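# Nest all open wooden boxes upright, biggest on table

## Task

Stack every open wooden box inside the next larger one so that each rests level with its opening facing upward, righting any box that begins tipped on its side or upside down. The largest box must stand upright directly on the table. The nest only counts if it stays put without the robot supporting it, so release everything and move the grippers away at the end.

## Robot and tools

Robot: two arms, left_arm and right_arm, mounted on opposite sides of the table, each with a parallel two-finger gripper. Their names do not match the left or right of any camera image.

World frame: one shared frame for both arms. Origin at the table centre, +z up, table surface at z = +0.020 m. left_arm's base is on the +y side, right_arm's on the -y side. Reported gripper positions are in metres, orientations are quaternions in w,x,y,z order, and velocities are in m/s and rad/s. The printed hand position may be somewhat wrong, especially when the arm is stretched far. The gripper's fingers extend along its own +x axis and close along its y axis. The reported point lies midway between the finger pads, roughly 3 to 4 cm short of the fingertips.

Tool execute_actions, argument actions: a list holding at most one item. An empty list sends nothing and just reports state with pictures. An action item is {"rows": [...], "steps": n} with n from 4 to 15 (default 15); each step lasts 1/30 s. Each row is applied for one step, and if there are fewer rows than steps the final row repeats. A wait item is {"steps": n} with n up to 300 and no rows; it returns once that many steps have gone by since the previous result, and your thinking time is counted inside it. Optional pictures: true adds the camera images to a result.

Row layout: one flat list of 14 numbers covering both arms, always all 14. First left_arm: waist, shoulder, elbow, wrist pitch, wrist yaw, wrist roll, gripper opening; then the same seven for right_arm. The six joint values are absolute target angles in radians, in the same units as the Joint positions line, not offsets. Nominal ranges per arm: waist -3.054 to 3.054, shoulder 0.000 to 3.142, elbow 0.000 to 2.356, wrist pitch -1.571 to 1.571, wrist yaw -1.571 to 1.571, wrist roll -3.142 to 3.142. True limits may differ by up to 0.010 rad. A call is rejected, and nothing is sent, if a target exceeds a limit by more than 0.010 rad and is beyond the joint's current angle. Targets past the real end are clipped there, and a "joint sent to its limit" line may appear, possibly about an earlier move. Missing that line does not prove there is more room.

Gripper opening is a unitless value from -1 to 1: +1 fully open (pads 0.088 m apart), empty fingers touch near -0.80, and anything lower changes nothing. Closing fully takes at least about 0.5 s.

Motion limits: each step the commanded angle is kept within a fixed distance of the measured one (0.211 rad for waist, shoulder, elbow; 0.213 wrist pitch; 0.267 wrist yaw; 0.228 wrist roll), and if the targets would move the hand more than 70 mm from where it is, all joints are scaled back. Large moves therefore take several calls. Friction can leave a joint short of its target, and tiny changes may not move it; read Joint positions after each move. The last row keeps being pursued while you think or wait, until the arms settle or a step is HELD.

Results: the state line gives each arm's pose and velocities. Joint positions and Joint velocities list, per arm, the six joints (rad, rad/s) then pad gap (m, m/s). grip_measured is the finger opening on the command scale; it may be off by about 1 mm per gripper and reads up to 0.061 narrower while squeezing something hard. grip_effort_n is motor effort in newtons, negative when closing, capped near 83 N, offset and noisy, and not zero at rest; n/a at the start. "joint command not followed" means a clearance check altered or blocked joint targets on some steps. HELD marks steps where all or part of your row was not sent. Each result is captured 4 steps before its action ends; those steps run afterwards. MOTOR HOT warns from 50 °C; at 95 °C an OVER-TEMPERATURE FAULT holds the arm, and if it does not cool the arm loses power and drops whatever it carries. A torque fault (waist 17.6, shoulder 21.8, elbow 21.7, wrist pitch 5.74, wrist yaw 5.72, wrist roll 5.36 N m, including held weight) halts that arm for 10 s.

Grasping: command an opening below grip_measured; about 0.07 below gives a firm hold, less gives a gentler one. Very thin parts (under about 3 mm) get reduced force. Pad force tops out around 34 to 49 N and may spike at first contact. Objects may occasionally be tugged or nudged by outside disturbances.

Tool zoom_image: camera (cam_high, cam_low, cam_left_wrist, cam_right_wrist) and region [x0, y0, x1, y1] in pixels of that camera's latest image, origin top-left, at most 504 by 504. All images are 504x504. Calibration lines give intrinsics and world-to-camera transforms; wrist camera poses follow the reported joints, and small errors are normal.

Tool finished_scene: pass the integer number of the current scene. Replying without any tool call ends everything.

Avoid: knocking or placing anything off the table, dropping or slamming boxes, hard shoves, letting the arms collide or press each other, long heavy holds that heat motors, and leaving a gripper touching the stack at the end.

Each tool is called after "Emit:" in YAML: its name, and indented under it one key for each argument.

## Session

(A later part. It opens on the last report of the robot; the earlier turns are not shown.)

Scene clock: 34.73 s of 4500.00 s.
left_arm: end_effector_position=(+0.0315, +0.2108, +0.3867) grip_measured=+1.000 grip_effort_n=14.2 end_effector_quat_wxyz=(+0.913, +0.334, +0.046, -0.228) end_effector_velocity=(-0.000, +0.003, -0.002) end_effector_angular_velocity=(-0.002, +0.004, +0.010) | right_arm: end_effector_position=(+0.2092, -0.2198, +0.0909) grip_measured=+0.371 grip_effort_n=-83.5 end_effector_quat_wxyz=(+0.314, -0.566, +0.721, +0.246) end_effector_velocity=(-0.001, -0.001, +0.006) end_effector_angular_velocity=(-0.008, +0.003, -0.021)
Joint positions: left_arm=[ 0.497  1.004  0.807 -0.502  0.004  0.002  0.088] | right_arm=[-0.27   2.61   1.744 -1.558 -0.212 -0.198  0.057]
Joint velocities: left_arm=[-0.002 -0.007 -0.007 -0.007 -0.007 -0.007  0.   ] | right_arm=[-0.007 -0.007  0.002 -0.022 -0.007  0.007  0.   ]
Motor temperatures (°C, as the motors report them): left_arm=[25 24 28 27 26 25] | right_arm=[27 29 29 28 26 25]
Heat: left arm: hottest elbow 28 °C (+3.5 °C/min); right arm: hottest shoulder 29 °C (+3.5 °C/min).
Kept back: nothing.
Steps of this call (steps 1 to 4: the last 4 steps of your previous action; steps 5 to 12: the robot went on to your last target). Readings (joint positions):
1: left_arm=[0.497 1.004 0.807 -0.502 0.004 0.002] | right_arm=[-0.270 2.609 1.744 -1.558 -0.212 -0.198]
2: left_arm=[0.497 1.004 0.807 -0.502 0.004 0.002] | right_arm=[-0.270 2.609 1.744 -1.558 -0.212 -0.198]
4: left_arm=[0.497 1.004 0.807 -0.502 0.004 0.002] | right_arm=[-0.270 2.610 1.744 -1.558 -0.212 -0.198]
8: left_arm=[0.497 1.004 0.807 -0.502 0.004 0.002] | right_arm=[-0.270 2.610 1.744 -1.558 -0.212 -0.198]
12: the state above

Emit:
execute_actions:
  actions:
    - {"rows":[[0.5,1.0,0.8,-0.5,0,0,1,-0.27,2.72,1.745,-1.56,-0.21,-0.2,0.2]],"steps":15}
  pictures: true

Scene clock: 35.17 s of 4500.00 s.
left_arm: end_effector_position=(+0.0315, +0.2108, +0.3867) grip_measured=+1.000 grip_effort_n=14.2 end_effector_quat_wxyz=(+0.913, +0.334, +0.046, -0.228) end_effector_velocity=(+0.002, +0.001, +0.001) end_effector_angular_velocity=(-0.008, -0.012, +0.015) | right_arm: end_effector_position=(+0.2133, -0.2344, +0.0665) grip_measured=+0.371 grip_effort_n=-83.5 end_effector_quat_wxyz=(+0.285, -0.567, +0.742, +0.216) end_effector_velocity=(+0.001, -0.004, +0.003) end_effector_angular_velocity=(-0.024, +0.007, -0.004)
Joint positions: left_arm=[ 0.497  1.004  0.807 -0.502  0.004  0.002  0.088] | right_arm=[-0.271  2.705  1.748 -1.561 -0.212 -0.198  0.057]
Joint velocities: left_arm=[-0.002  0.002 -0.002  0.007 -0.022 -0.007  0.   ] | right_arm=[-0.007  0.002 -0.002 -0.022  0.007 -0.007 -0.   ]
Motor temperatures (°C, as the motors report them): left_arm=[25 24 28 27 26 25] | right_arm=[27 29 29 28 26 25]
Heat: left arm: hottest elbow 28 °C (+3.4 °C/min); right arm: hottest shoulder 29 °C (+3.4 °C/min).
Steps of this call (steps 1 to 2: the robot went on to your last target; steps 3 to 13: the first 11 steps of this action). Readings (joint positions):
3: left_arm=[0.497 1.004 0.807 -0.502 0.004 0.002] | right_arm=[-0.270 2.619 1.745 -1.560 -0.212 -0.198]
4: left_arm=[0.497 1.004 0.807 -0.502 0.004 0.002] | right_arm=[-0.270 2.630 1.749 -1.562 -0.212 -0.198]
6: left_arm=[0.497 1.004 0.807 -0.502 0.004 0.002] | right_arm=[-0.270 2.661 1.751 -1.561 -0.212 -0.198]
10: left_arm=[0.497 1.004 0.807 -0.502 0.004 0.002] | right_arm=[-0.271 2.705 1.748 -1.562 -0.212 -0.198]
13: the state above
camera_calibration (this result's frames):
cam_left_wrist: T_world_to_cam=[[-0.419097, -0.663773, -0.619485, 0.408924], [-0.221024, 0.736358, -0.639473, 0.132835], [0.880628, -0.13108, -0.455316, 0.250445], [0, 0, 0, 1]] pos_world=[-0.0198095, 0.206447, 0.452298]
cam_right_wrist: T_world_to_cam=[[0.968517, -0.246103, -0.0375167, -0.247489], [-0.0725779, -0.423293, 0.903081, -0.112512], [-0.238132, -0.871927, -0.427828, -0.0428836], [0, 0, 0, 1]] pos_world=[0.22132, -0.145925, 0.0739759]

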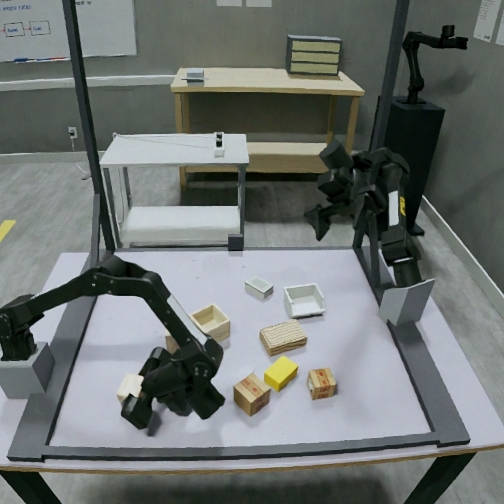

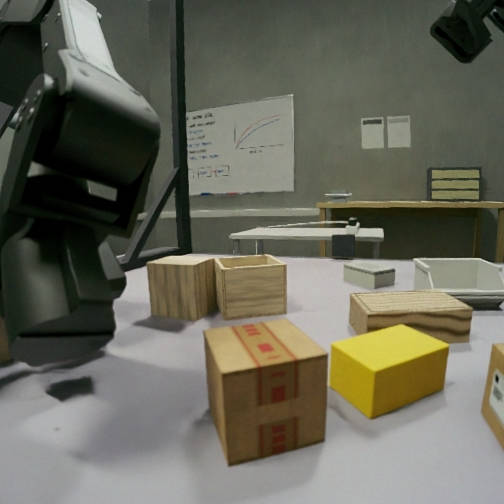

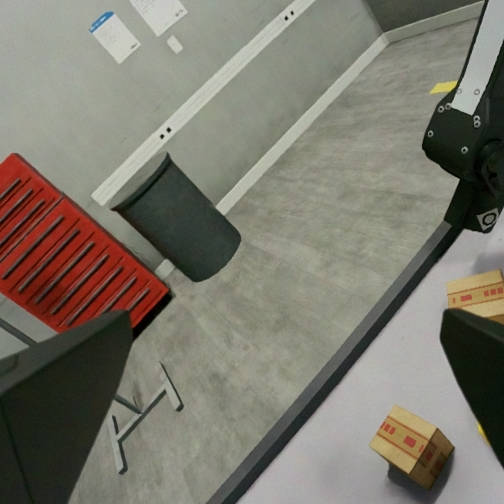

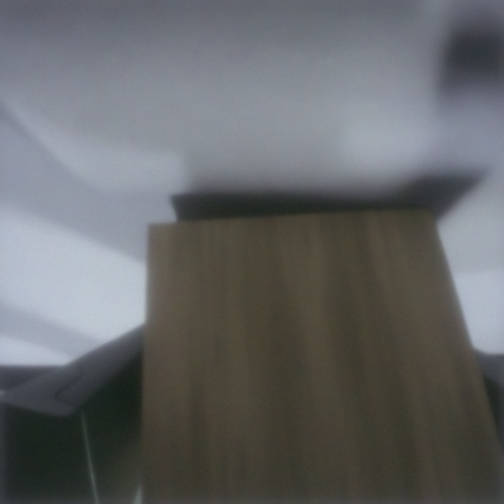

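Emit:
execute_actions:
  actions:
    - {"rows":[[0.5,1.0,0.8,-0.5,0,0,1,-0.27,2.705,1.745,-1.56,-0.21,-0.2,1]],"steps":15}

Emit:
execute_actions:
  actions:
    - {"rows":[[0.5,1.0,0.8,-0.5,0,0,1,-0.27,2.3,1.6,-1.5,-0.21,-0.2,1]],"steps":15}

Emit:
execute_actions:
  actions:
    - {"rows":[[0.5,1.0,0.8,-0.5,0,0,1,-0.27,1.7,1.3,-1.2,-0.28,0,1]],"steps":15}

Emit:
execute_actions:
  actions:
    - {"steps":20}
  pictures: true

Scene clock: 35.73 s of 4500.00 s.
left_arm: end_effector_position=(+0.0315, +0.2108, +0.3867) grip_measured=+1.000 grip_effort_n=14.2 end_effector_quat_wxyz=(+0.913, +0.334, +0.046, -0.228) end_effector_velocity=(-0.000, +0.003, +0.001) end_effector_angular_velocity=(-0.005, -0.009, +0.018) | right_arm: end_effector_position=(+0.2133, -0.2345, +0.0664) grip_measured=+0.962 grip_effort_n=18.8 end_effector_quat_wxyz=(+0.285, -0.567, +0.742, +0.216) end_effector_velocity=(-0.002, -0.003, +0.003) end_effector_angular_velocity=(-0.020, +0.016, -0.010)
Joint positions: left_arm=[ 0.497  1.004  0.807 -0.502  0.004  0.002  0.088] | right_arm=[-0.271  2.706  1.748 -1.561 -0.212 -0.198  0.086]
Joint velocities: left_arm=[-0.002 -0.007 -0.002 -0.007 -0.022 -0.007  0.   ] | right_arm=[-0.002  0.002 -0.002 -0.022 -0.007 -0.007  0.015]
Motor temperatures (°C, as the motors report them): left_arm=[25 24 28 27 26 25] | right_arm=[27 29 29 28 26 25]
Heat: left arm: hottest elbow 28 °C (+3.4 °C/min); right arm: hottest shoulder 29 °C (+3.4 °C/min).
Steps of this call (steps 1 to 4: the last 4 steps of your previous action; steps 5 to 6: the robot went on to your last target; steps 7 to 17: the first 11 steps of this action). Readings (joint positions):
7: left_arm=[0.497 1.004 0.807 -0.502 0.004 0.002] | right_arm=[-0.271 2.706 1.748 -1.561 -0.212 -0.198]
8: left_arm=[0.497 1.004 0.807 -0.502 0.004 0.002] | right_arm=[-0.271 2.706 1.748 -1.561 -0.212 -0.198]
10: left_arm=[0.497 1.004 0.807 -0.502 0.004 0.002] | right_arm=[-0.271 2.706 1.748 -1.561 -0.212 -0.198]
14: left_arm=[0.497 1.004 0.807 -0.502 0.004 0.002] | right_arm=[-0.271 2.706 1.748 -1.561 -0.212 -0.198]
17: the state above

Scene clock: 36.23 s of 4500.00 s.
left_arm: end_effector_position=(+0.0315, +0.2108, +0.3867) grip_measured=+1.000 grip_effort_n=14.7 end_effector_quat_wxyz=(+0.913, +0.334, +0.046, -0.228) end_effector_velocity=(-0.000, -0.000, +0.001) end_effector_angular_velocity=(-0.009, -0.006, +0.001) | right_arm: end_effector_position=(+0.1922, -0.2114, +0.1536) grip_measured=+0.997 grip_effort_n=18.4 end_effector_quat_wxyz=(+0.381, -0.559, +0.665, +0.316) end_effector_velocity=(-0.022, +0.032, +0.104) end_effector_angular_velocity=(+0.361, -0.089, +0.119)
Joint positions: left_arm=[ 0.497  1.004  0.807 -0.502  0.004  0.002  0.088] | right_arm=[-0.271  2.319  1.626 -1.508 -0.212 -0.198  0.088]
Joint velocities: left_arm=[-0.002 -0.002 -0.002  0.007 -0.007 -0.007  0.   ] | right_arm=[-0.002 -0.383 -0.002  0.007  0.007 -0.007  0.   ]
Motor temperatures (°C, as the motors report them): left_arm=[25 24 28 27 26 25] | right_arm=[27 29 29 28 26 25]
Heat: left arm: hottest elbow 28 °C (+3.3 °C/min); right arm: hottest shoulder 29 °C (+3.3 °C/min).
Steps of this call (steps 1 to 4: the last 4 steps of your previous action; steps 5 to 15: the first 11 steps of this action). Readings (joint positions):
5: left_arm=[0.497 1.004 0.807 -0.502 0.004 0.002] | right_arm=[-0.271 2.688 1.734 -1.545 -0.212 -0.198]
6: left_arm=[0.497 1.004 0.807 -0.502 0.004 0.002] | right_arm=[-0.271 2.657 1.698 -1.525 -0.212 -0.198]
8: left_arm=[0.497 1.004 0.807 -0.502 0.004 0.002] | right_arm=[-0.271 2.575 1.646 -1.528 -0.212 -0.198]
12: left_arm=[0.497 1.004 0.807 -0.502 0.004 0.002] | right_arm=[-0.271 2.396 1.626 -1.509 -0.212 -0.198]
15: the state above

Scene clock: 36.73 s of 4500.00 s.
left_arm: end_effector_position=(+0.0315, +0.2108, +0.3867) grip_measured=+1.000 grip_effort_n=14.2 end_effector_quat_wxyz=(+0.913, +0.334, +0.046, -0.228) end_effector_velocity=(+0.001, +0.002, -0.002) end_effector_angular_velocity=(-0.000, +0.007, +0.013) | right_arm: end_effector_position=(+0.1642, -0.2106, +0.2149) grip_measured=+0.998 grip_effort_n=17.9 end_effector_quat_wxyz=(+0.541, -0.455, +0.574, +0.413) end_effector_velocity=(-0.105, +0.026, +0.339) end_effector_angular_velocity=(+1.258, -0.256, +0.310)
Joint positions: left_arm=[ 0.497  1.004  0.807 -0.502  0.004  0.002  0.088] | right_arm=[-0.271  1.84   1.327 -1.217 -0.272 -0.011  0.088]
Joint velocities: left_arm=[-0.002  0.002 -0.002 -0.007 -0.007 -0.007  0.   ] | right_arm=[-0.002 -1.321 -0.066  0.081 -0.051  0.066 -0.   ]
Motor temperatures (°C, as the motors report them): left_arm=[25 24 28 27 26 25] | right_arm=[27 29 29 28 26 25]
Heat: left arm: hottest elbow 28 °C (+3.3 °C/min); right arm: hottest shoulder 29 °C (+3.3 °C/min).
Steps of this call (steps 1 to 4: the last 4 steps of your previous action; steps 5 to 15: the first 11 steps of this action). Readings (joint positions):
5: left_arm=[0.497 1.004 0.807 -0.502 0.004 0.002] | right_arm=[-0.271 2.289 1.592 -1.470 -0.218 -0.171]
6: left_arm=[0.497 1.004 0.807 -0.502 0.004 0.002] | right_arm=[-0.271 2.252 1.539 -1.405 -0.230 -0.126]
8: left_arm=[0.497 1.004 0.807 -0.502 0.004 0.002] | right_arm=[-0.271 2.163 1.443 -1.328 -0.250 -0.071]
12: left_arm=[0.497 1.004 0.807 -0.502 0.004 0.002] | right_arm=[-0.271 1.979 1.346 -1.241 -0.267 -0.023]
15: the state above

Scene clock: 37.40 s of 4500.00 s.
left_arm: end_effector_position=(+0.0315, +0.2108, +0.3867) grip_measured=+1.000 grip_effort_n=14.7 end_effector_quat_wxyz=(+0.913, +0.334, +0.046, -0.228) end_effector_velocity=(-0.002, -0.002, -0.002) end_effector_angular_velocity=(-0.000, +0.011, -0.008) | right_arm: end_effector_position=(+0.1537, -0.2107, +0.2470) grip_measured=+0.998 grip_effort_n=18.4 end_effector_quat_wxyz=(+0.570, -0.434, +0.533, +0.450) end_effector_velocity=(-0.006, -0.001, +0.001) end_effector_angular_velocity=(+0.000, +0.021, +0.015)
Joint positions: left_arm=[ 0.497  1.004  0.807 -0.502  0.004  0.002  0.088] | right_arm=[-0.271  1.708  1.313 -1.202 -0.275 -0.002  0.088]
Joint velocities: left_arm=[-0.007 -0.002  0.002 -0.007  0.007 -0.007  0.   ] | right_arm=[ 0.007 -0.007 -0.002 -0.007 -0.022 -0.007 -0.   ]
Motor temperatures (°C, as the motors report them): left_arm=[25 24 28 27 26 25] | right_arm=[27 29 29 27 26 25]
Heat: left arm: hottest elbow 28 °C (+3.2 °C/min); right arm: hottest shoulder 29 °C (+3.2 °C/min).
Kept back: nothing.
Steps of this call (steps 1 to 4: the last 4 steps of your previous action; steps 5 to 20: the robot went on to your last target). Readings (joint positions):
1: left_arm=[0.497 1.004 0.807 -0.502 0.004 0.002] | right_arm=[-0.271 1.800 1.326 -1.214 -0.273 -0.009]
2: left_arm=[0.497 1.004 0.807 -0.502 0.004 0.002] | right_arm=[-0.271 1.766 1.326 -1.211 -0.274 -0.007]
4: left_arm=[0.497 1.004 0.807 -0.502 0.004 0.002] | right_arm=[-0.271 1.725 1.326 -1.207 -0.275 -0.005]
8: left_arm=[0.497 1.004 0.807 -0.502 0.004 0.002] | right_arm=[-0.271 1.712 1.318 -1.203 -0.275 -0.003]
20: the state above
camera_calibration (this result's frames):
cam_left_wrist: T_world_to_cam=[[-0.419097, -0.663773, -0.619485, 0.408924], [-0.221024, 0.736358, -0.639473, 0.132835], [0.880628, -0.13108, -0.455316, 0.250445], [0, 0, 0, 1]] pos_world=[-0.0198095, 0.206447, 0.452298]
cam_right_wrist: T_world_to_cam=[[0.984251, -0.176743, 0.00339641, -0.175057], [-0.172671, -0.957103, 0.232677, -0.201311], [-0.0378735, -0.229599, -0.972548, 0.279963], [0, 0, 0, 1]] pos_world=[0.148143, -0.159336, 0.319713]

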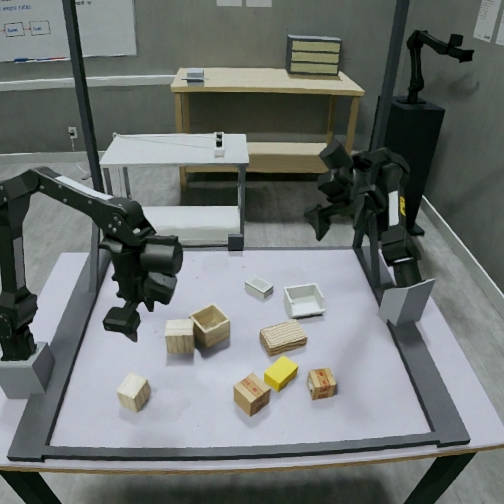

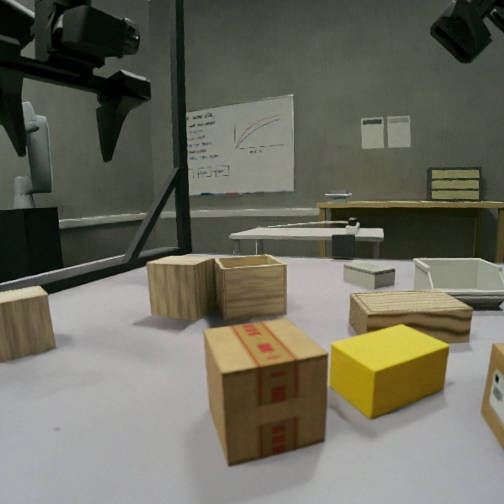

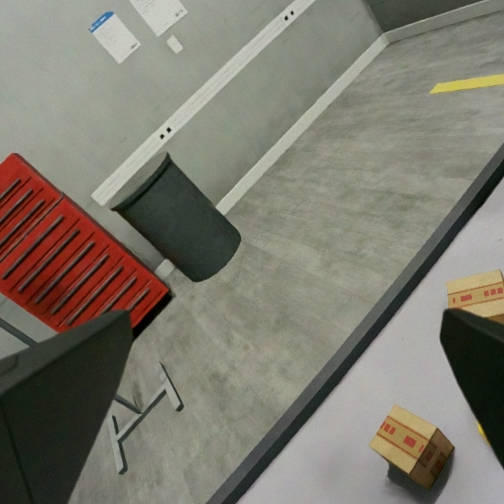

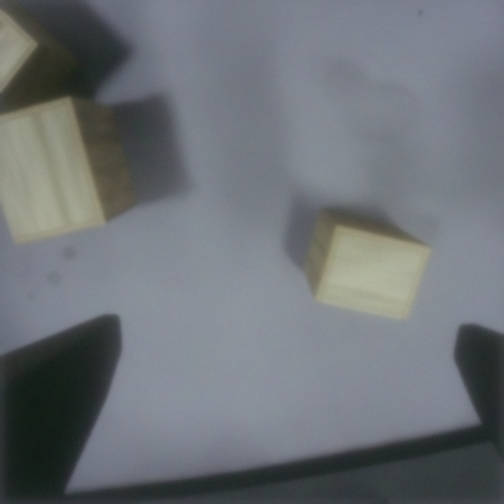

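Emit:
execute_actions:
  actions:
    - {"rows":[[0.5,1.0,0.8,-0.5,0,0,1,-0.328,1.5,0.15,0.6,-0.21,0.2,1]],"steps":15}

Emit:
execute_actions:
  actions:
    - {"steps":40}

Emit:
execute_actions:
  actions:
    - {"rows":[[0.5,1.0,0.8,-0.5,0,0,1,-0.328,2.0,0.15,1.05,-0.21,0.2,1]],"steps":15}

Emit:
execute_actions:
  actions:
    - {"steps":15}
  pictures: true

Scene clock: 38.33 s of 4500.00 s.
left_arm: end_effector_position=(+0.0315, +0.2108, +0.3867) grip_measured=+1.000 grip_effort_n=14.2 end_effector_quat_wxyz=(+0.913, +0.334, +0.046, -0.228) end_effector_velocity=(-0.001, +0.003, -0.002) end_effector_angular_velocity=(-0.011, +0.016, +0.019) | right_arm: end_effector_position=(+0.1904, -0.2316, +0.1932) grip_measured=+0.998 grip_effort_n=18.4 end_effector_quat_wxyz=(+0.679, -0.329, +0.484, +0.442) end_effector_velocity=(+0.061, -0.136, -0.320) end_effector_angular_velocity=(+0.026, -0.008, -0.065)
Joint positions: left_arm=[ 0.497  1.004  0.807 -0.502  0.004  0.002  0.088] | right_arm=[-0.324  1.513  0.839 -0.671 -0.218  0.189  0.088]
Joint velocities: left_arm=[-0.002 -0.002  0.002 -0.022 -0.007 -0.022  0.   ] | right_arm=[-0.002 -0.002 -1.409  1.429  0.022  0.066 -0.   ]
Motor temperatures (°C, as the motors report them): left_arm=[25 24 28 27 26 25] | right_arm=[27 30 29 27 26 25]
Heat: left arm: hottest elbow 28 °C (+3.1 °C/min); right arm: hottest shoulder 30 °C (+4.7 °C/min).
Steps of this call (steps 1 to 15: the robot went on to your last target; steps 16 to 17: nothing new was sent; steps 18 to 28: the first 11 steps of this action). Readings (joint positions):
18: left_arm=[0.497 1.004 0.807 -0.502 0.004 0.002] | right_arm=[-0.272 1.689 1.294 -1.170 -0.275 0.026]
19: left_arm=[0.497 1.004 0.807 -0.502 0.004 0.002] | right_arm=[-0.280 1.652 1.244 -1.103 -0.262 0.071]
21: left_arm=[0.497 1.004 0.807 -0.502 0.004 0.002] | right_arm=[-0.305 1.575 1.151 -1.023 -0.238 0.129]
25: left_arm=[0.497 1.004 0.807 -0.502 0.004 0.002] | right_arm=[-0.324 1.513 0.979 -0.818 -0.222 0.176]
28: the state above

Scene clock: 39.67 s of 4500.00 s.
left_arm: end_effector_position=(+0.0315, +0.2108, +0.3867) grip_measured=+1.000 grip_effort_n=14.7 end_effector_quat_wxyz=(+0.913, +0.334, +0.046, -0.228) end_effector_velocity=(-0.002, +0.000, -0.002) end_effector_angular_velocity=(+0.010, +0.004, -0.008) | right_arm: end_effector_position=(+0.2056, -0.2380, +0.1400) grip_measured=+0.998 grip_effort_n=18.4 end_effector_quat_wxyz=(+0.744, -0.202, +0.261, +0.581) end_effector_velocity=(-0.002, -0.001, -0.002) end_effector_angular_velocity=(-0.009, +0.001, +0.010)
Joint positions: left_arm=[ 0.497  1.004  0.807 -0.502  0.004  0.002  0.088] | right_arm=[-0.326  1.503  0.162  0.597 -0.215  0.198  0.088]
Joint velocities: left_arm=[-0.002 -0.007 -0.002 -0.007  0.007  0.007  0.   ] | right_arm=[ 0.002 -0.002 -0.002 -0.007 -0.007 -0.007 -0.   ]
Motor temperatures (°C, as the motors report them): left_arm=[25 24 29 27 26 25] | right_arm=[27 29 29 28 26 25]
Heat: left arm: hottest elbow 29 °C (+4.5 °C/min); right arm: hottest shoulder 29 °C (+3.0 °C/min).
Kept back: nothing.
Steps of this call (steps 1 to 4: the last 4 steps of your previous action; steps 5 to 40: the robot went on to your last target). Readings (joint positions):
1: left_arm=[0.497 1.004 0.807 -0.502 0.004 0.002] | right_arm=[-0.324 1.513 0.792 -0.623 -0.217 0.191]
2: left_arm=[0.497 1.004 0.807 -0.502 0.004 0.002] | right_arm=[-0.325 1.512 0.746 -0.573 -0.217 0.193]
4: left_arm=[0.497 1.004 0.807 -0.502 0.004 0.002] | right_arm=[-0.325 1.511 0.653 -0.474 -0.216 0.195]
8: left_arm=[0.497 1.004 0.807 -0.502 0.004 0.002] | right_arm=[-0.325 1.508 0.468 -0.276 -0.215 0.197]
40: the state above

Scene clock: 40.03 s of 4500.00 s.
left_arm: end_effector_position=(+0.0315, +0.2108, +0.3867) grip_measured=+1.000 grip_effort_n=14.7 end_effector_quat_wxyz=(+0.913, +0.334, +0.046, -0.228) end_effector_velocity=(-0.002, -0.001, -0.001) end_effector_angular_velocity=(-0.003, +0.010, -0.004) | right_arm: end_effector_position=(+0.2207, -0.2371, +0.0920) grip_measured=+0.998 grip_effort_n=17.9 end_effector_quat_wxyz=(+0.742, -0.211, +0.276, +0.574) end_effector_velocity=(+0.006, -0.050, -0.092) end_effector_angular_velocity=(-0.227, +0.085, -0.018)
Joint positions: left_arm=[ 0.497  1.004  0.807 -0.502  0.004  0.002  0.088] | right_arm=[-0.326  1.942  0.155  1.005 -0.214  0.198  0.088]
Joint velocities: left_arm=[-0.002 -0.002  0.002 -0.007  0.007 -0.007  0.   ] | right_arm=[-0.002  0.515 -0.056  0.33  -0.051 -0.022 -0.   ]
Motor temperatures (°C, as the motors report them): left_arm=[25 24 29 27 26 25] | right_arm=[27 29 29 28 26 25]
Heat: left arm: hottest elbow 29 °C (+4.5 °C/min); right arm: hottest shoulder 29 °C (+3.0 °C/min).
Steps of this call (steps 1 to 11: the first 11 steps of this action). Readings (joint positions):
1: left_arm=[0.497 1.004 0.807 -0.502 0.004 0.002] | right_arm=[-0.326 1.524 0.160 0.631 -0.215 0.198]
2: left_arm=[0.497 1.004 0.807 -0.502 0.004 0.002] | right_arm=[-0.326 1.570 0.159 0.692 -0.215 0.198]
4: left_arm=[0.497 1.004 0.807 -0.502 0.004 0.002] | right_arm=[-0.326 1.667 0.160 0.783 -0.214 0.198]
8: left_arm=[0.497 1.004 0.807 -0.502 0.004 0.002] | right_arm=[-0.326 1.855 0.159 0.961 -0.214 0.198]
11: the state above

Scene clock: 40.53 s of 4500.00 s.
left_arm: end_effector_position=(+0.0315, +0.2108, +0.3867) grip_measured=+1.000 grip_effort_n=14.7 end_effector_quat_wxyz=(+0.913, +0.334, +0.046, -0.228) end_effector_velocity=(+0.001, +0.001, -0.003) end_effector_angular_velocity=(+0.003, +0.008, +0.009) | right_arm: end_effector_position=(+0.2220, -0.2388, +0.0860) grip_measured=+0.998 grip_effort_n=18.4 end_effector_quat_wxyz=(+0.742, -0.212, +0.279, +0.572) end_effector_velocity=(+0.002, -0.005, -0.004) end_effector_angular_velocity=(-0.031, -0.024, +0.009)
Joint positions: left_arm=[ 0.497  1.004  0.807 -0.502  0.004  0.002  0.088] | right_arm=[-0.326  1.991  0.154  1.048 -0.214  0.198  0.088]
Joint velocities: left_arm=[-0.007  0.002 -0.002 -0.007 -0.007 -0.007  0.   ] | right_arm=[-0.002  0.002 -0.002 -0.022  0.007 -0.037 -0.   ]
Motor temperatures (°C, as the motors report them): left_arm=[25 24 29 27 26 25] | right_arm=[27 29 29 28 26 25]
Heat: left arm: hottest elbow 29 °C (+4.4 °C/min); right arm: hottest shoulder 29 °C (+3.0 °C/min).
Kept back: nothing.
Steps of this call (steps 1 to 4: the last 4 steps of your previous action; steps 5 to 15: the robot went on to your last target). Readings (joint positions):
1: left_arm=[0.497 1.004 0.807 -0.502 0.004 0.002] | right_arm=[-0.326 1.956 0.154 1.017 -0.214 0.198]
2: left_arm=[0.497 1.004 0.807 -0.502 0.004 0.002] | right_arm=[-0.326 1.965 0.154 1.026 -0.214 0.198]
4: left_arm=[0.497 1.004 0.807 -0.502 0.004 0.002] | right_arm=[-0.326 1.977 0.154 1.037 -0.214 0.198]
8: left_arm=[0.497 1.004 0.807 -0.502 0.004 0.002] | right_arm=[-0.326 1.987 0.154 1.045 -0.214 0.198]
15: the state above
camera_calibration (this result's frames):
cam_left_wrist: T_world_to_cam=[[-0.419097, -0.663773, -0.619485, 0.408924], [-0.221024, 0.736358, -0.639473, 0.132835], [0.880628, -0.13108, -0.455316, 0.250445], [0, 0, 0, 1]] pos_world=[-0.0198095, 0.206447, 0.452298]
cam_right_wrist: T_world_to_cam=[[0.975509, -0.21923, 0.0179205, -0.256132], [-0.175727, -0.825746, -0.53597, -0.080834], [0.132298, 0.519694, -0.844047, 0.249572], [0, 0, 0, 1]] pos_world=[0.202636, -0.252601, 0.171916]

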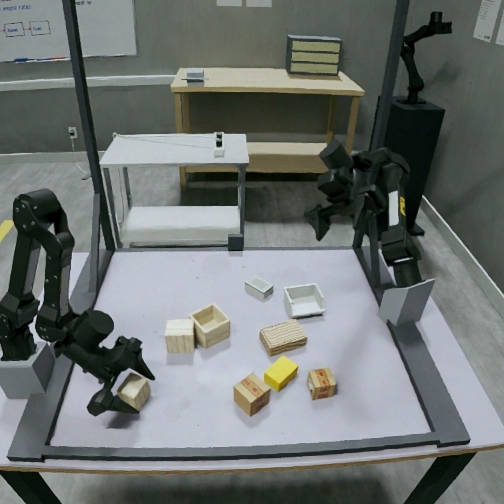

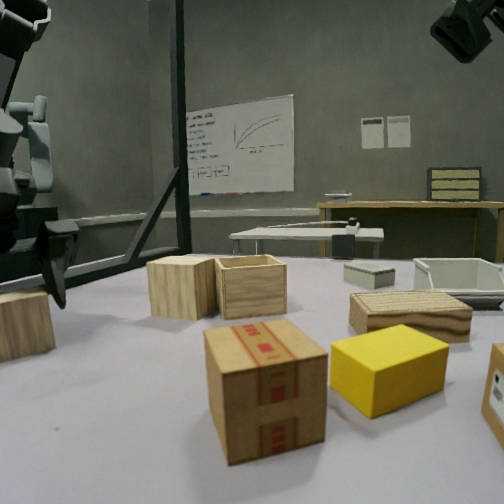

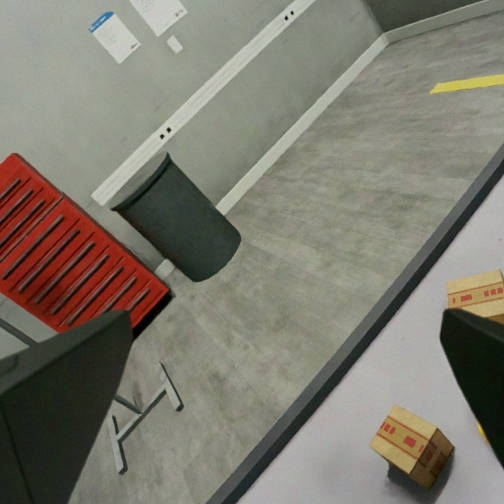

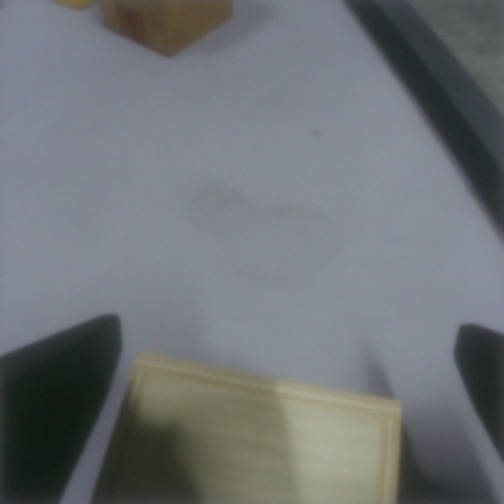

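Emit:
execute_actions:
  actions:
    - {"rows":[[0.5,1.0,0.8,-0.5,0,0,1,-0.275,1.991,0.154,1.048,-0.21,0.2,1]],"steps":12}

Emit:
execute_actions:
  actions:
    - {"rows":[[0.5,1.0,0.8,-0.5,0,0,1,-0.275,2.16,0.154,1.11,-0.21,0.2,1]],"steps":15}

Emit:
execute_actions:
  actions:
    - {"steps":10}
  pictures: true

Scene clock: 41.00 s of 4500.00 s.
left_arm: end_effector_position=(+0.0315, +0.2108, +0.3867) grip_measured=+1.000 grip_effort_n=14.2 end_effector_quat_wxyz=(+0.913, +0.334, +0.046, -0.228) end_effector_velocity=(+0.000, +0.001, -0.004) end_effector_angular_velocity=(+0.001, +0.016, +0.001) | right_arm: end_effector_position=(+0.2114, -0.2372, +0.0825) grip_measured=+0.998 grip_effort_n=17.9 end_effector_quat_wxyz=(+0.729, -0.223, +0.277, +0.584) end_effector_velocity=(-0.011, -0.001, -0.005) end_effector_angular_velocity=(-0.026, -0.009, +0.051)
Joint positions: left_arm=[ 0.497  1.004  0.807 -0.502  0.004  0.002  0.088] | right_arm=[-0.283  1.991  0.154  1.049 -0.211  0.198  0.088]
Joint velocities: left_arm=[-0.002 -0.002 -0.007 -0.007  0.007 -0.007  0.   ] | right_arm=[ 0.037  0.002 -0.002 -0.007 -0.007 -0.022  0.   ]
Motor temperatures (°C, as the motors report them): left_arm=[25 24 29 27 26 25] | right_arm=[27 29 29 28 26 25]
Heat: left arm: hottest elbow 29 °C (+4.4 °C/min); right arm: hottest shoulder 29 °C (+2.9 °C/min).
Steps of this call (steps 1 to 6: the robot went on to your last target; steps 7 to 14: the first 8 steps of this action). Readings (joint positions):
7: left_arm=[0.497 1.004 0.807 -0.502 0.004 0.002] | right_arm=[-0.323 1.991 0.154 1.049 -0.212 0.198]
8: left_arm=[0.497 1.004 0.807 -0.502 0.004 0.002] | right_arm=[-0.314 1.991 0.154 1.049 -0.211 0.198]
10: left_arm=[0.497 1.004 0.807 -0.502 0.004 0.002] | right_arm=[-0.296 1.991 0.154 1.049 -0.211 0.198]
14: the state above

Scene clock: 41.50 s of 4500.00 s.
left_arm: end_effector_position=(+0.0315, +0.2108, +0.3867) grip_measured=+1.000 grip_effort_n=14.7 end_effector_quat_wxyz=(+0.913, +0.334, +0.046, -0.228) end_effector_velocity=(+0.001, -0.001, -0.003) end_effector_angular_velocity=(-0.003, +0.010, -0.004) | right_arm: end_effector_position=(+0.2149, -0.2541, +0.0529) grip_measured=+0.998 grip_effort_n=18.4 end_effector_quat_wxyz=(+0.722, -0.246, +0.314, +0.565) end_effector_velocity=(+0.001, -0.012, -0.015) end_effector_angular_velocity=(-0.057, +0.015, -0.009)
Joint positions: left_arm=[ 0.497  1.004  0.807 -0.502  0.004  0.002  0.088] | right_arm=[-0.278  2.144  0.155  1.105 -0.211  0.198  0.088]
Joint velocities: left_arm=[-0.002  0.002 -0.007  0.007  0.007 -0.007  0.   ] | right_arm=[-0.002  0.066 -0.002  0.007 -0.007 -0.007 -0.   ]
Motor temperatures (°C, as the motors report them): left_arm=[25 24 29 27 26 25] | right_arm=[27 29 29 28 26 25]
Heat: left arm: hottest elbow 29 °C (+4.3 °C/min); right arm: hottest shoulder 29 °C (+2.9 °C/min).
Steps of this call (steps 1 to 4: the last 4 steps of your previous action; steps 5 to 15: the first 11 steps of this action). Readings (joint positions):
5: left_arm=[0.497 1.004 0.807 -0.502 0.004 0.002] | right_arm=[-0.280 2.007 0.154 1.061 -0.211 0.198]
6: left_arm=[0.497 1.004 0.807 -0.502 0.004 0.002] | right_arm=[-0.279 2.038 0.157 1.083 -0.211 0.198]
8: left_arm=[0.497 1.004 0.807 -0.502 0.004 0.002] | right_arm=[-0.279 2.094 0.159 1.083 -0.211 0.198]
12: left_arm=[0.497 1.004 0.807 -0.502 0.004 0.002] | right_arm=[-0.278 2.136 0.155 1.102 -0.211 0.198]
15: the state above

Scene clock: 41.83 s of 4500.00 s.
left_arm: end_effector_position=(+0.0315, +0.2108, +0.3867) grip_measured=+1.000 grip_effort_n=14.7 end_effector_quat_wxyz=(+0.913, +0.334, +0.046, -0.228) end_effector_velocity=(-0.002, +0.000, -0.002) end_effector_angular_velocity=(-0.003, +0.010, -0.004) | right_arm: end_effector_position=(+0.2150, -0.2548, +0.0518) grip_measured=+0.998 grip_effort_n=18.4 end_effector_quat_wxyz=(+0.722, -0.247, +0.315, +0.564) end_effector_velocity=(-0.000, +0.000, -0.000) end_effector_angular_velocity=(-0.003, +0.001, +0.007)
Joint positions: left_arm=[ 0.497  1.004  0.807 -0.502  0.004  0.002  0.088] | right_arm=[-0.278  2.151  0.155  1.108 -0.211  0.198  0.088]
Joint velocities: left_arm=[-0.002 -0.007 -0.002 -0.007  0.007 -0.007  0.   ] | right_arm=[-0.002 -0.002  0.002 -0.007 -0.007 -0.007 -0.   ]
Motor temperatures (°C, as the motors report them): left_arm=[25 24 29 27 26 25] | right_arm=[27 29 29 28 26 25]
Heat: left arm: hottest elbow 29 °C (+4.3 °C/min); right arm: hottest shoulder 29 °C (+2.9 °C/min).
Kept back: nothing.
Steps of this call (steps 1 to 4: the last 4 steps of your previous action; steps 5 to 10: the robot went on to your last target). Readings (joint positions):
1: left_arm=[0.497 1.004 0.807 -0.502 0.004 0.002] | right_arm=[-0.278 2.146 0.155 1.105 -0.211 0.198]
2: left_arm=[0.497 1.004 0.807 -0.502 0.004 0.002] | right_arm=[-0.278 2.148 0.155 1.106 -0.211 0.198]
4: left_arm=[0.497 1.004 0.807 -0.502 0.004 0.002] | right_arm=[-0.278 2.149 0.155 1.107 -0.211 0.198]
8: left_arm=[0.497 1.004 0.807 -0.502 0.004 0.002] | right_arm=[-0.278 2.150 0.155 1.108 -0.211 0.198]
10: the state above
camera_calibration (this result's frames):
cam_left_wrist: T_world_to_cam=[[-0.419097, -0.663773, -0.619485, 0.408924], [-0.221024, 0.736358, -0.639473, 0.132835], [0.880628, -0.13108, -0.455316, 0.250445], [0, 0, 0, 1]] pos_world=[-0.0198095, 0.206447, 0.452298]
cam_right_wrist: T_world_to_cam=[[0.979066, -0.202727, 0.0182076, -0.248829], [-0.174009, -0.880056, -0.441839, -0.132655], [0.105596, 0.429422, -0.896909, 0.215444], [0, 0, 0, 1]] pos_world=[0.197787, -0.259704, 0.139152]

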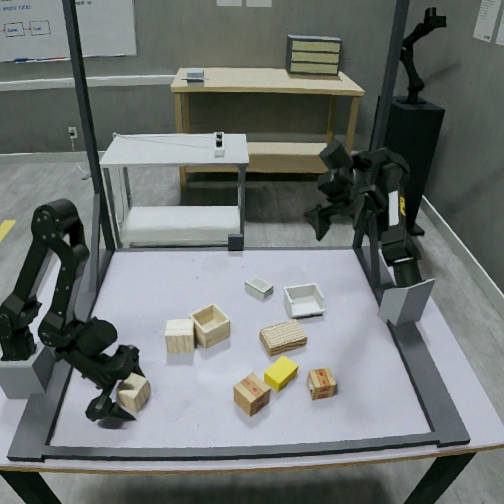

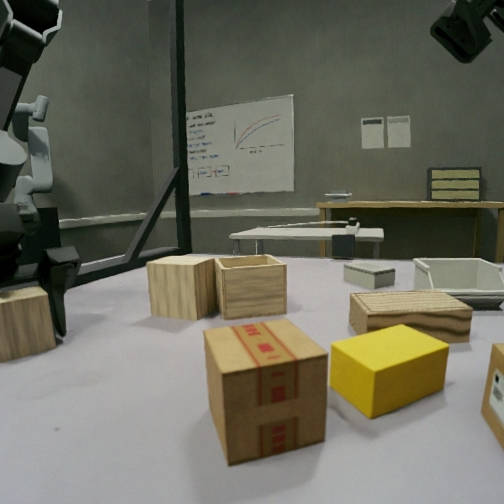

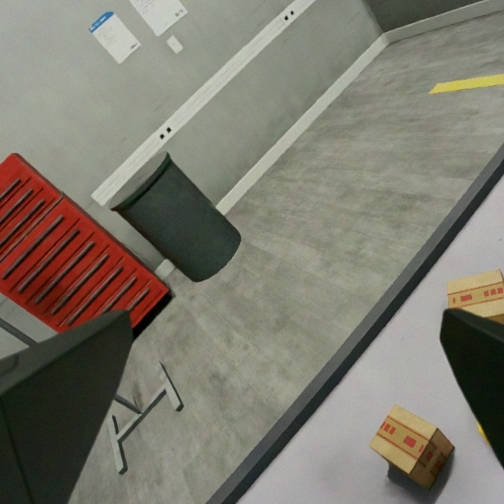

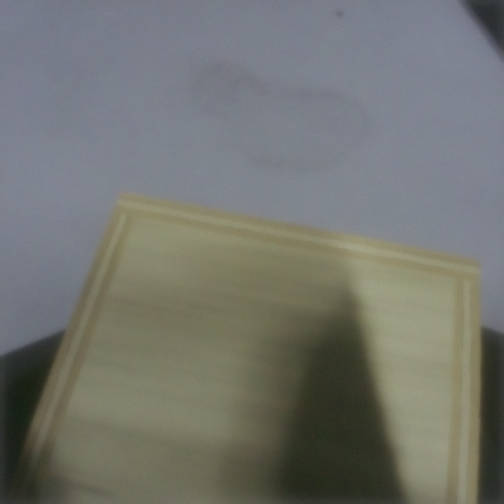

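Emit:
execute_actions:
  actions:
    - {"rows":[[0.5,1.0,0.8,-0.5,0,0,1,-0.278,2.151,0.155,1.108,-0.21,0.2,0.2]],"steps":15}

Emit:
execute_actions:
  actions:
    - {"rows":[[0.5,1.0,0.8,-0.5,0,0,1,-0.278,1.6,0.155,0.6,-0.21,0.2,0.2]],"steps":15}

Emit:
execute_actions:
  actions:
    - {"rows":[[0.5,1.0,0.8,-0.5,0,0,1,-0.278,1.6,0.155,0.6,-0.21,-2.94,0.2]],"steps":15}

Emit:
execute_actions:
  actions:
    - {"steps":55}
  pictures: true

Scene clock: 42.50 s of 4500.00 s.
left_arm: end_effector_position=(+0.0315, +0.2108, +0.3867) grip_measured=+1.000 grip_effort_n=14.7 end_effector_quat_wxyz=(+0.913, +0.334, +0.046, -0.228) end_effector_velocity=(+0.000, +0.002, -0.004) end_effector_angular_velocity=(+0.003, +0.008, +0.009) | right_arm: end_effector_position=(+0.2150, -0.2547, +0.0519) grip_measured=+0.365 grip_effort_n=-83.5 end_effector_quat_wxyz=(+0.722, -0.246, +0.315, +0.564) end_effector_velocity=(-0.002, +0.001, +0.001) end_effector_angular_velocity=(+0.007, +0.009, +0.004)
Joint positions: left_arm=[ 0.497  1.004  0.807 -0.502  0.004  0.002  0.088] | right_arm=[-0.278  2.151  0.155  1.109 -0.211  0.199  0.057]
Joint velocities: left_arm=[-0.007 -0.002 -0.007 -0.007 -0.007 -0.007  0.   ] | right_arm=[ 0.002 -0.002 -0.002  0.007 -0.007  0.007  0.   ]
Motor temperatures (°C, as the motors report them): left_arm=[25 24 29 27 26 25] | right_arm=[27 29 29 28 26 25]
Heat: left arm: hottest elbow 29 °C (+4.2 °C/min); right arm: hottest shoulder 29 °C (+2.8 °C/min).
Steps of this call (steps 1 to 9: the robot went on to your last target; steps 10 to 20: the first 11 steps of this action). Readings (joint positions):
10: left_arm=[0.497 1.004 0.807 -0.502 0.004 0.002] | right_arm=[-0.278 2.151 0.155 1.108 -0.211 0.198]
11: left_arm=[0.497 1.004 0.807 -0.502 0.004 0.002] | right_arm=[-0.278 2.151 0.155 1.108 -0.211 0.198]
13: left_arm=[0.497 1.004 0.807 -0.502 0.004 0.002] | right_arm=[-0.278 2.151 0.155 1.108 -0.212 0.198]
17: left_arm=[0.497 1.004 0.807 -0.502 0.004 0.002] | right_arm=[-0.278 2.151 0.155 1.109 -0.211 0.199]
20: the state above

Scene clock: 43.00 s of 4500.00 s.
left_arm: end_effector_position=(+0.0315, +0.2108, +0.3867) grip_measured=+1.000 grip_effort_n=14.7 end_effector_quat_wxyz=(+0.913, +0.334, +0.046, -0.228) end_effector_velocity=(+0.002, +0.005, -0.007) end_effector_angular_velocity=(-0.004, +0.026, +0.028) | right_arm: end_effector_position=(+0.2013, -0.2499, +0.1011) grip_measured=+0.365 grip_effort_n=-83.5 end_effector_quat_wxyz=(+0.724, -0.240, +0.306, +0.569) end_effector_velocity=(-0.030, +0.055, +0.141) end_effector_angular_velocity=(+0.415, -0.104, +0.135)
Joint positions: left_arm=[ 0.497  1.004  0.807 -0.502  0.004  0.002  0.088] | right_arm=[-0.279  1.679  0.155  0.662 -0.211  0.2    0.057]
Joint velocities: left_arm=[-0.002  0.002 -0.007 -0.022 -0.007 -0.022  0.   ] | right_arm=[-0.002 -0.799  0.007 -0.359 -0.007 -0.007  0.   ]
Motor temperatures (°C, as the motors report them): left_arm=[25 24 29 27 26 25] | right_arm=[27 29 29 28 26 25]
Heat: left arm: hottest elbow 29 °C (+4.2 °C/min); right arm: hottest shoulder 29 °C (+2.8 °C/min).
Steps of this call (steps 1 to 4: the last 4 steps of your previous action; steps 5 to 15: the first 11 steps of this action). Readings (joint positions):
5: left_arm=[0.497 1.004 0.807 -0.502 0.004 0.002] | right_arm=[-0.279 2.130 0.155 1.084 -0.211 0.200]
6: left_arm=[0.497 1.004 0.807 -0.502 0.004 0.002] | right_arm=[-0.279 2.083 0.157 1.020 -0.211 0.200]
8: left_arm=[0.497 1.004 0.807 -0.502 0.004 0.002] | right_arm=[-0.279 1.986 0.155 0.928 -0.211 0.200]
12: left_arm=[0.497 1.004 0.807 -0.502 0.004 0.002] | right_arm=[-0.279 1.793 0.155 0.734 -0.211 0.200]
15: the state above

Scene clock: 43.50 s of 4500.00 s.
left_arm: end_effector_position=(+0.0315, +0.2108, +0.3867) grip_measured=+1.000 grip_effort_n=14.2 end_effector_quat_wxyz=(+0.913, +0.334, +0.046, -0.228) end_effector_velocity=(-0.001, +0.000, -0.003) end_effector_angular_velocity=(-0.001, +0.013, -0.001) | right_arm: end_effector_position=(+0.1987, -0.2495, +0.1098) grip_measured=+0.365 grip_effort_n=-83.5 end_effector_quat_wxyz=(+0.631, -0.429, +0.131, +0.633) end_effector_velocity=(-0.002, -0.001, -0.000) end_effector_angular_velocity=(-0.261, -1.077, +1.122)
Joint positions: left_arm=[ 0.497  1.004  0.807 -0.502  0.004  0.002  0.088] | right_arm=[-0.279  1.607  0.155  0.603 -0.211 -0.361  0.057]
Joint velocities: left_arm=[-0.002 -0.002 -0.002 -0.007  0.007 -0.007  0.   ] | right_arm=[ 0.002 -0.007 -0.002 -0.007 -0.007 -1.575 -0.   ]
Motor temperatures (°C, as the motors report them): left_arm=[25 24 29 27 26 25] | right_arm=[27 29 29 28 26 25]
Heat: left arm: hottest elbow 29 °C (+4.1 °C/min); right arm: hottest shoulder 29 °C (+2.8 °C/min).
Steps of this call (steps 1 to 4: the last 4 steps of your previous action; steps 5 to 15: the first 11 steps of this action). Readings (joint positions):
5: left_arm=[0.497 1.004 0.807 -0.502 0.004 0.002] | right_arm=[-0.279 1.622 0.155 0.614 -0.211 0.169]
6: left_arm=[0.497 1.004 0.807 -0.502 0.004 0.002] | right_arm=[-0.279 1.618 0.155 0.611 -0.211 0.112]
8: left_arm=[0.497 1.004 0.807 -0.502 0.004 0.002] | right_arm=[-0.279 1.613 0.155 0.608 -0.211 0.007]
12: left_arm=[0.497 1.004 0.807 -0.502 0.004 0.002] | right_arm=[-0.279 1.608 0.155 0.604 -0.211 -0.203]
15: the state above

Scene clock: 45.33 s of 4500.00 s.
left_arm: end_effector_position=(+0.0315, +0.2108, +0.3867) grip_measured=+1.000 grip_effort_n=14.7 end_effector_quat_wxyz=(+0.913, +0.334, +0.046, -0.228) end_effector_velocity=(-0.001, -0.001, +0.003) end_effector_angular_velocity=(-0.011, -0.009, -0.002) | right_arm: end_effector_position=(+0.1986, -0.2495, +0.1099) grip_measured=+0.366 grip_effort_n=-83.5 end_effector_quat_wxyz=(+0.232, +0.727, +0.570, -0.305) end_effector_velocity=(-0.003, +0.000, -0.000) end_effector_angular_velocity=(-0.013, -0.050, +0.081)
Joint positions: left_arm=[ 0.497  1.004  0.807 -0.502  0.004  0.002  0.088] | right_arm=[-0.279  1.606  0.155  0.602 -0.211 -2.927  0.057]
Joint velocities: left_arm=[-0.002 -0.002  0.002  0.007 -0.007 -0.007  0.   ] | right_arm=[-0.002  0.002 -0.002  0.007 -0.022 -0.095 -0.   ]
Motor temperatures (°C, as the motors report them): left_arm=[25 24 29 28 26 25] | right_arm=[27 29 29 28 26 25]
Heat: left arm: hottest elbow 29 °C (+4.0 °C/min); right arm: hottest shoulder 29 °C (+2.6 °C/min).
Kept back: nothing.
Steps of this call (steps 1 to 4: the last 4 steps of your previous action; steps 5 to 55: the robot went on to your last target). Readings (joint positions):
1: left_arm=[0.497 1.004 0.807 -0.502 0.004 0.002] | right_arm=[-0.279 1.607 0.155 0.603 -0.211 -0.414]
2: left_arm=[0.497 1.004 0.807 -0.502 0.004 0.002] | right_arm=[-0.279 1.607 0.155 0.603 -0.211 -0.467]
4: left_arm=[0.497 1.004 0.807 -0.502 0.004 0.002] | right_arm=[-0.279 1.607 0.155 0.602 -0.211 -0.571]
8: left_arm=[0.497 1.004 0.807 -0.502 0.004 0.002] | right_arm=[-0.279 1.607 0.155 0.602 -0.211 -0.782]
55: the state above
camera_calibration (this result's frames):
cam_left_wrist: T_world_to_cam=[[-0.419097, -0.663773, -0.619485, 0.408924], [-0.221024, 0.736358, -0.639473, 0.132835], [0.880628, -0.13108, -0.455316, 0.250445], [0, 0, 0, 1]] pos_world=[-0.0198095, 0.206447, 0.452298]
cam_right_wrist: T_world_to_cam=[[-0.97439, 0.223172, -0.0275282, 0.266565], [0.0830469, 0.470923, 0.878257, 0.0357273], [0.208966, 0.853479, -0.477396, 0.30621], [0, 0, 0, 1]] pos_world=[0.192784, -0.337658, 0.122144]

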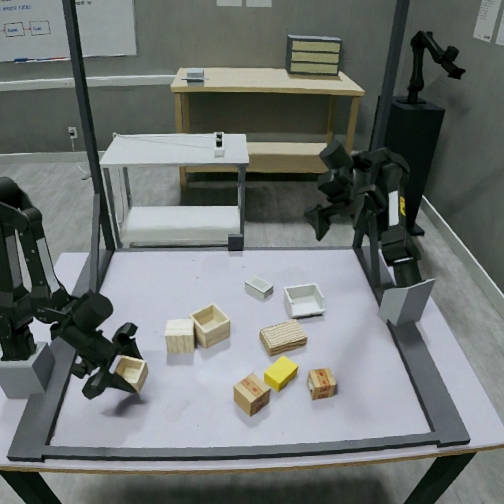

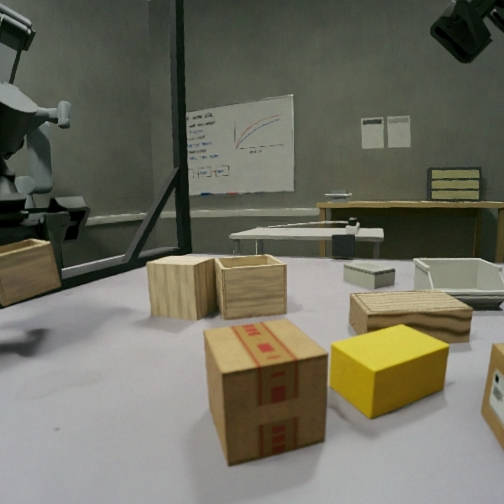

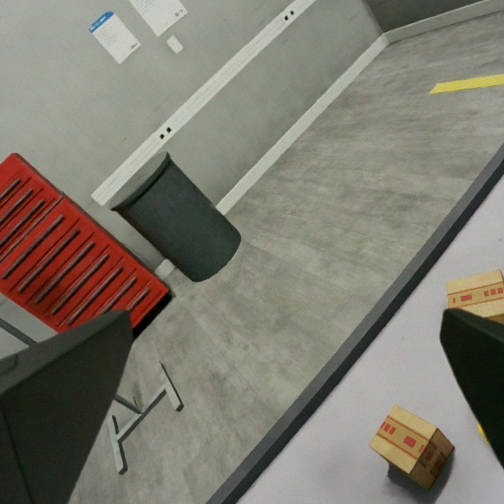

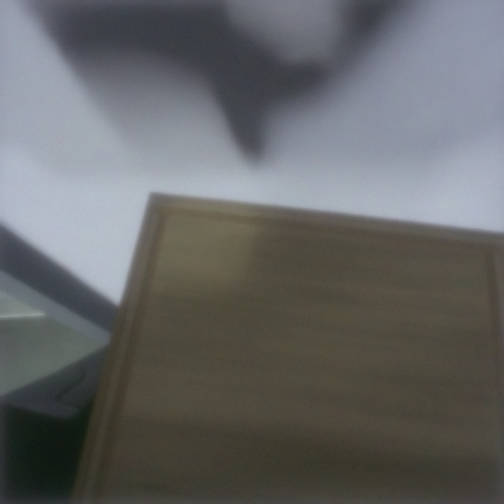

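Emit:
execute_actions:
  actions:
    - {"rows":[[0.5,1.0,0.8,-0.5,0,0,1,-0.278,2.15,0.155,1.108,-0.21,-2.94,0.2]],"steps":15}

Emit:
execute_actions:
  actions:
    - {"steps":12}
  pictures: true

Scene clock: 45.83 s of 4500.00 s.
left_arm: end_effector_position=(+0.0315, +0.2108, +0.3867) grip_measured=+1.000 grip_effort_n=14.7 end_effector_quat_wxyz=(+0.913, +0.334, +0.046, -0.228) end_effector_velocity=(-0.002, +0.001, -0.001) end_effector_angular_velocity=(+0.012, -0.004, -0.000) | right_arm: end_effector_position=(+0.2133, -0.2485, +0.0629) grip_measured=+0.366 grip_effort_n=-83.5 end_effector_quat_wxyz=(+0.239, +0.724, +0.568, -0.308) end_effector_velocity=(+0.017, -0.095, -0.142) end_effector_angular_velocity=(-0.426, +0.117, -0.112)
Joint positions: left_arm=[ 0.497  1.004  0.807 -0.502  0.004  0.002  0.088] | right_arm=[-0.279  2.07   0.159  1.047 -0.211 -2.938  0.057]
Joint velocities: left_arm=[-0.007 -0.007 -0.002 -0.007 -0.007  0.007  0.   ] | right_arm=[-0.002  0.759 -0.042  0.344 -0.022 -0.007 -0.   ]
Motor temperatures (°C, as the motors report them): left_arm=[25 24 29 28 26 25] | right_arm=[27 29 29 28 26 25]
Heat: left arm: hottest elbow 29 °C (+3.9 °C/min); right arm: hottest shoulder 29 °C (+2.6 °C/min).
Steps of this call (steps 1 to 4: the robot went on to your last target; steps 5 to 15: the first 11 steps of this action). Readings (joint positions):
5: left_arm=[0.497 1.004 0.807 -0.502 0.004 0.002] | right_arm=[-0.279 1.627 0.155 0.630 -0.211 -2.935]
6: left_arm=[0.497 1.004 0.807 -0.502 0.004 0.002] | right_arm=[-0.279 1.672 0.156 0.690 -0.211 -2.936]
8: left_arm=[0.497 1.004 0.807 -0.502 0.004 0.002] | right_arm=[-0.279 1.769 0.160 0.784 -0.211 -2.937]
12: left_arm=[0.497 1.004 0.807 -0.502 0.004 0.002] | right_arm=[-0.279 1.960 0.160 0.976 -0.211 -2.937]
15: the state above

Scene clock: 46.23 s of 4500.00 s.
left_arm: end_effector_position=(+0.0315, +0.2108, +0.3867) grip_measured=+1.000 grip_effort_n=14.2 end_effector_quat_wxyz=(+0.913, +0.334, +0.046, -0.228) end_effector_velocity=(+0.001, +0.005, -0.006) end_effector_angular_velocity=(+0.006, +0.017, +0.021) | right_arm: end_effector_position=(+0.2149, -0.2519, +0.0551) grip_measured=+0.366 grip_effort_n=-83.5 end_effector_quat_wxyz=(+0.242, +0.724, +0.567, -0.311) end_effector_velocity=(-0.002, -0.001, -0.003) end_effector_angular_velocity=(-0.012, +0.014, +0.014)
Joint positions: left_arm=[ 0.497  1.004  0.807 -0.502  0.004  0.002  0.088] | right_arm=[-0.279  2.138  0.157  1.107 -0.211 -2.939  0.057]
Joint velocities: left_arm=[-0.002 -0.002 -0.007 -0.022 -0.007 -0.007  0.   ] | right_arm=[-0.002  0.007  0.002 -0.007 -0.022 -0.007 -0.   ]
Motor temperatures (°C, as the motors report them): left_arm=[25 24 29 28 26 25] | right_arm=[27 29 29 28 26 25]
Heat: left arm: hottest elbow 29 °C (+3.9 °C/min); right arm: hottest shoulder 29 °C (+2.6 °C/min).
Kept back: nothing.
Steps of this call (steps 1 to 4: the last 4 steps of your previous action; steps 5 to 12: the robot went on to your last target). Readings (joint positions):
1: left_arm=[0.497 1.004 0.807 -0.502 0.004 0.002] | right_arm=[-0.279 2.092 0.157 1.060 -0.211 -2.938]
2: left_arm=[0.497 1.004 0.807 -0.502 0.004 0.002] | right_arm=[-0.279 2.106 0.157 1.072 -0.211 -2.938]
4: left_arm=[0.497 1.004 0.807 -0.502 0.004 0.002] | right_arm=[-0.279 2.122 0.157 1.089 -0.211 -2.938]
8: left_arm=[0.497 1.004 0.807 -0.502 0.004 0.002] | right_arm=[-0.279 2.134 0.157 1.103 -0.211 -2.938]
12: the state above
camera_calibration (this result's frames):
cam_left_wrist: T_world_to_cam=[[-0.419097, -0.663773, -0.619485, 0.408924], [-0.221024, 0.736358, -0.639473, 0.132835], [0.880628, -0.13108, -0.455316, 0.250445], [0, 0, 0, 1]] pos_world=[-0.0198095, 0.206447, 0.452298]
cam_right_wrist: T_world_to_cam=[[-0.974631, 0.22102, -0.035274, 0.281319], [0.0804059, 0.492841, 0.866397, 0.0903888], [0.208875, 0.841581, -0.498109, 0.276819], [0, 0, 0, 1]] pos_world=[0.209093, -0.33969, 0.069497]

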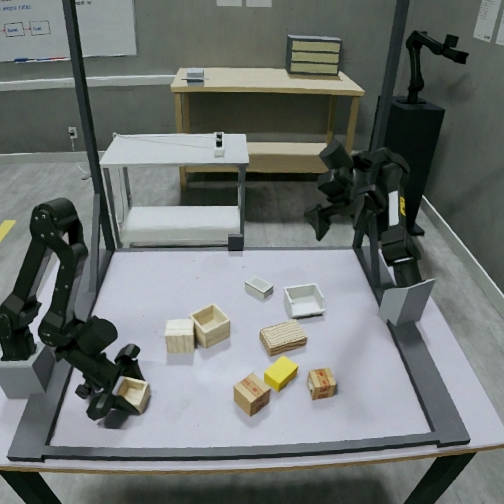

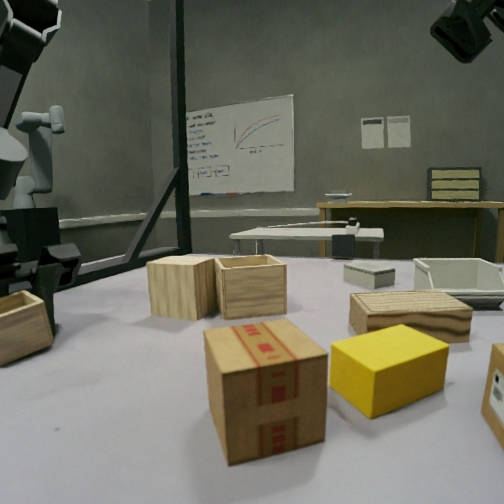

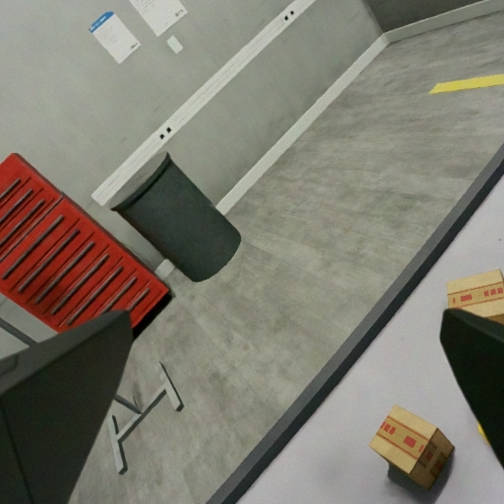

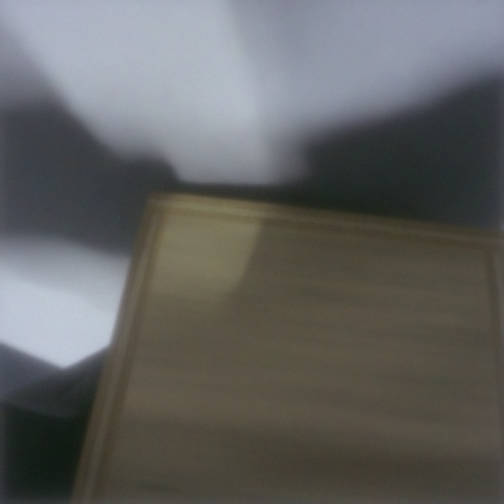

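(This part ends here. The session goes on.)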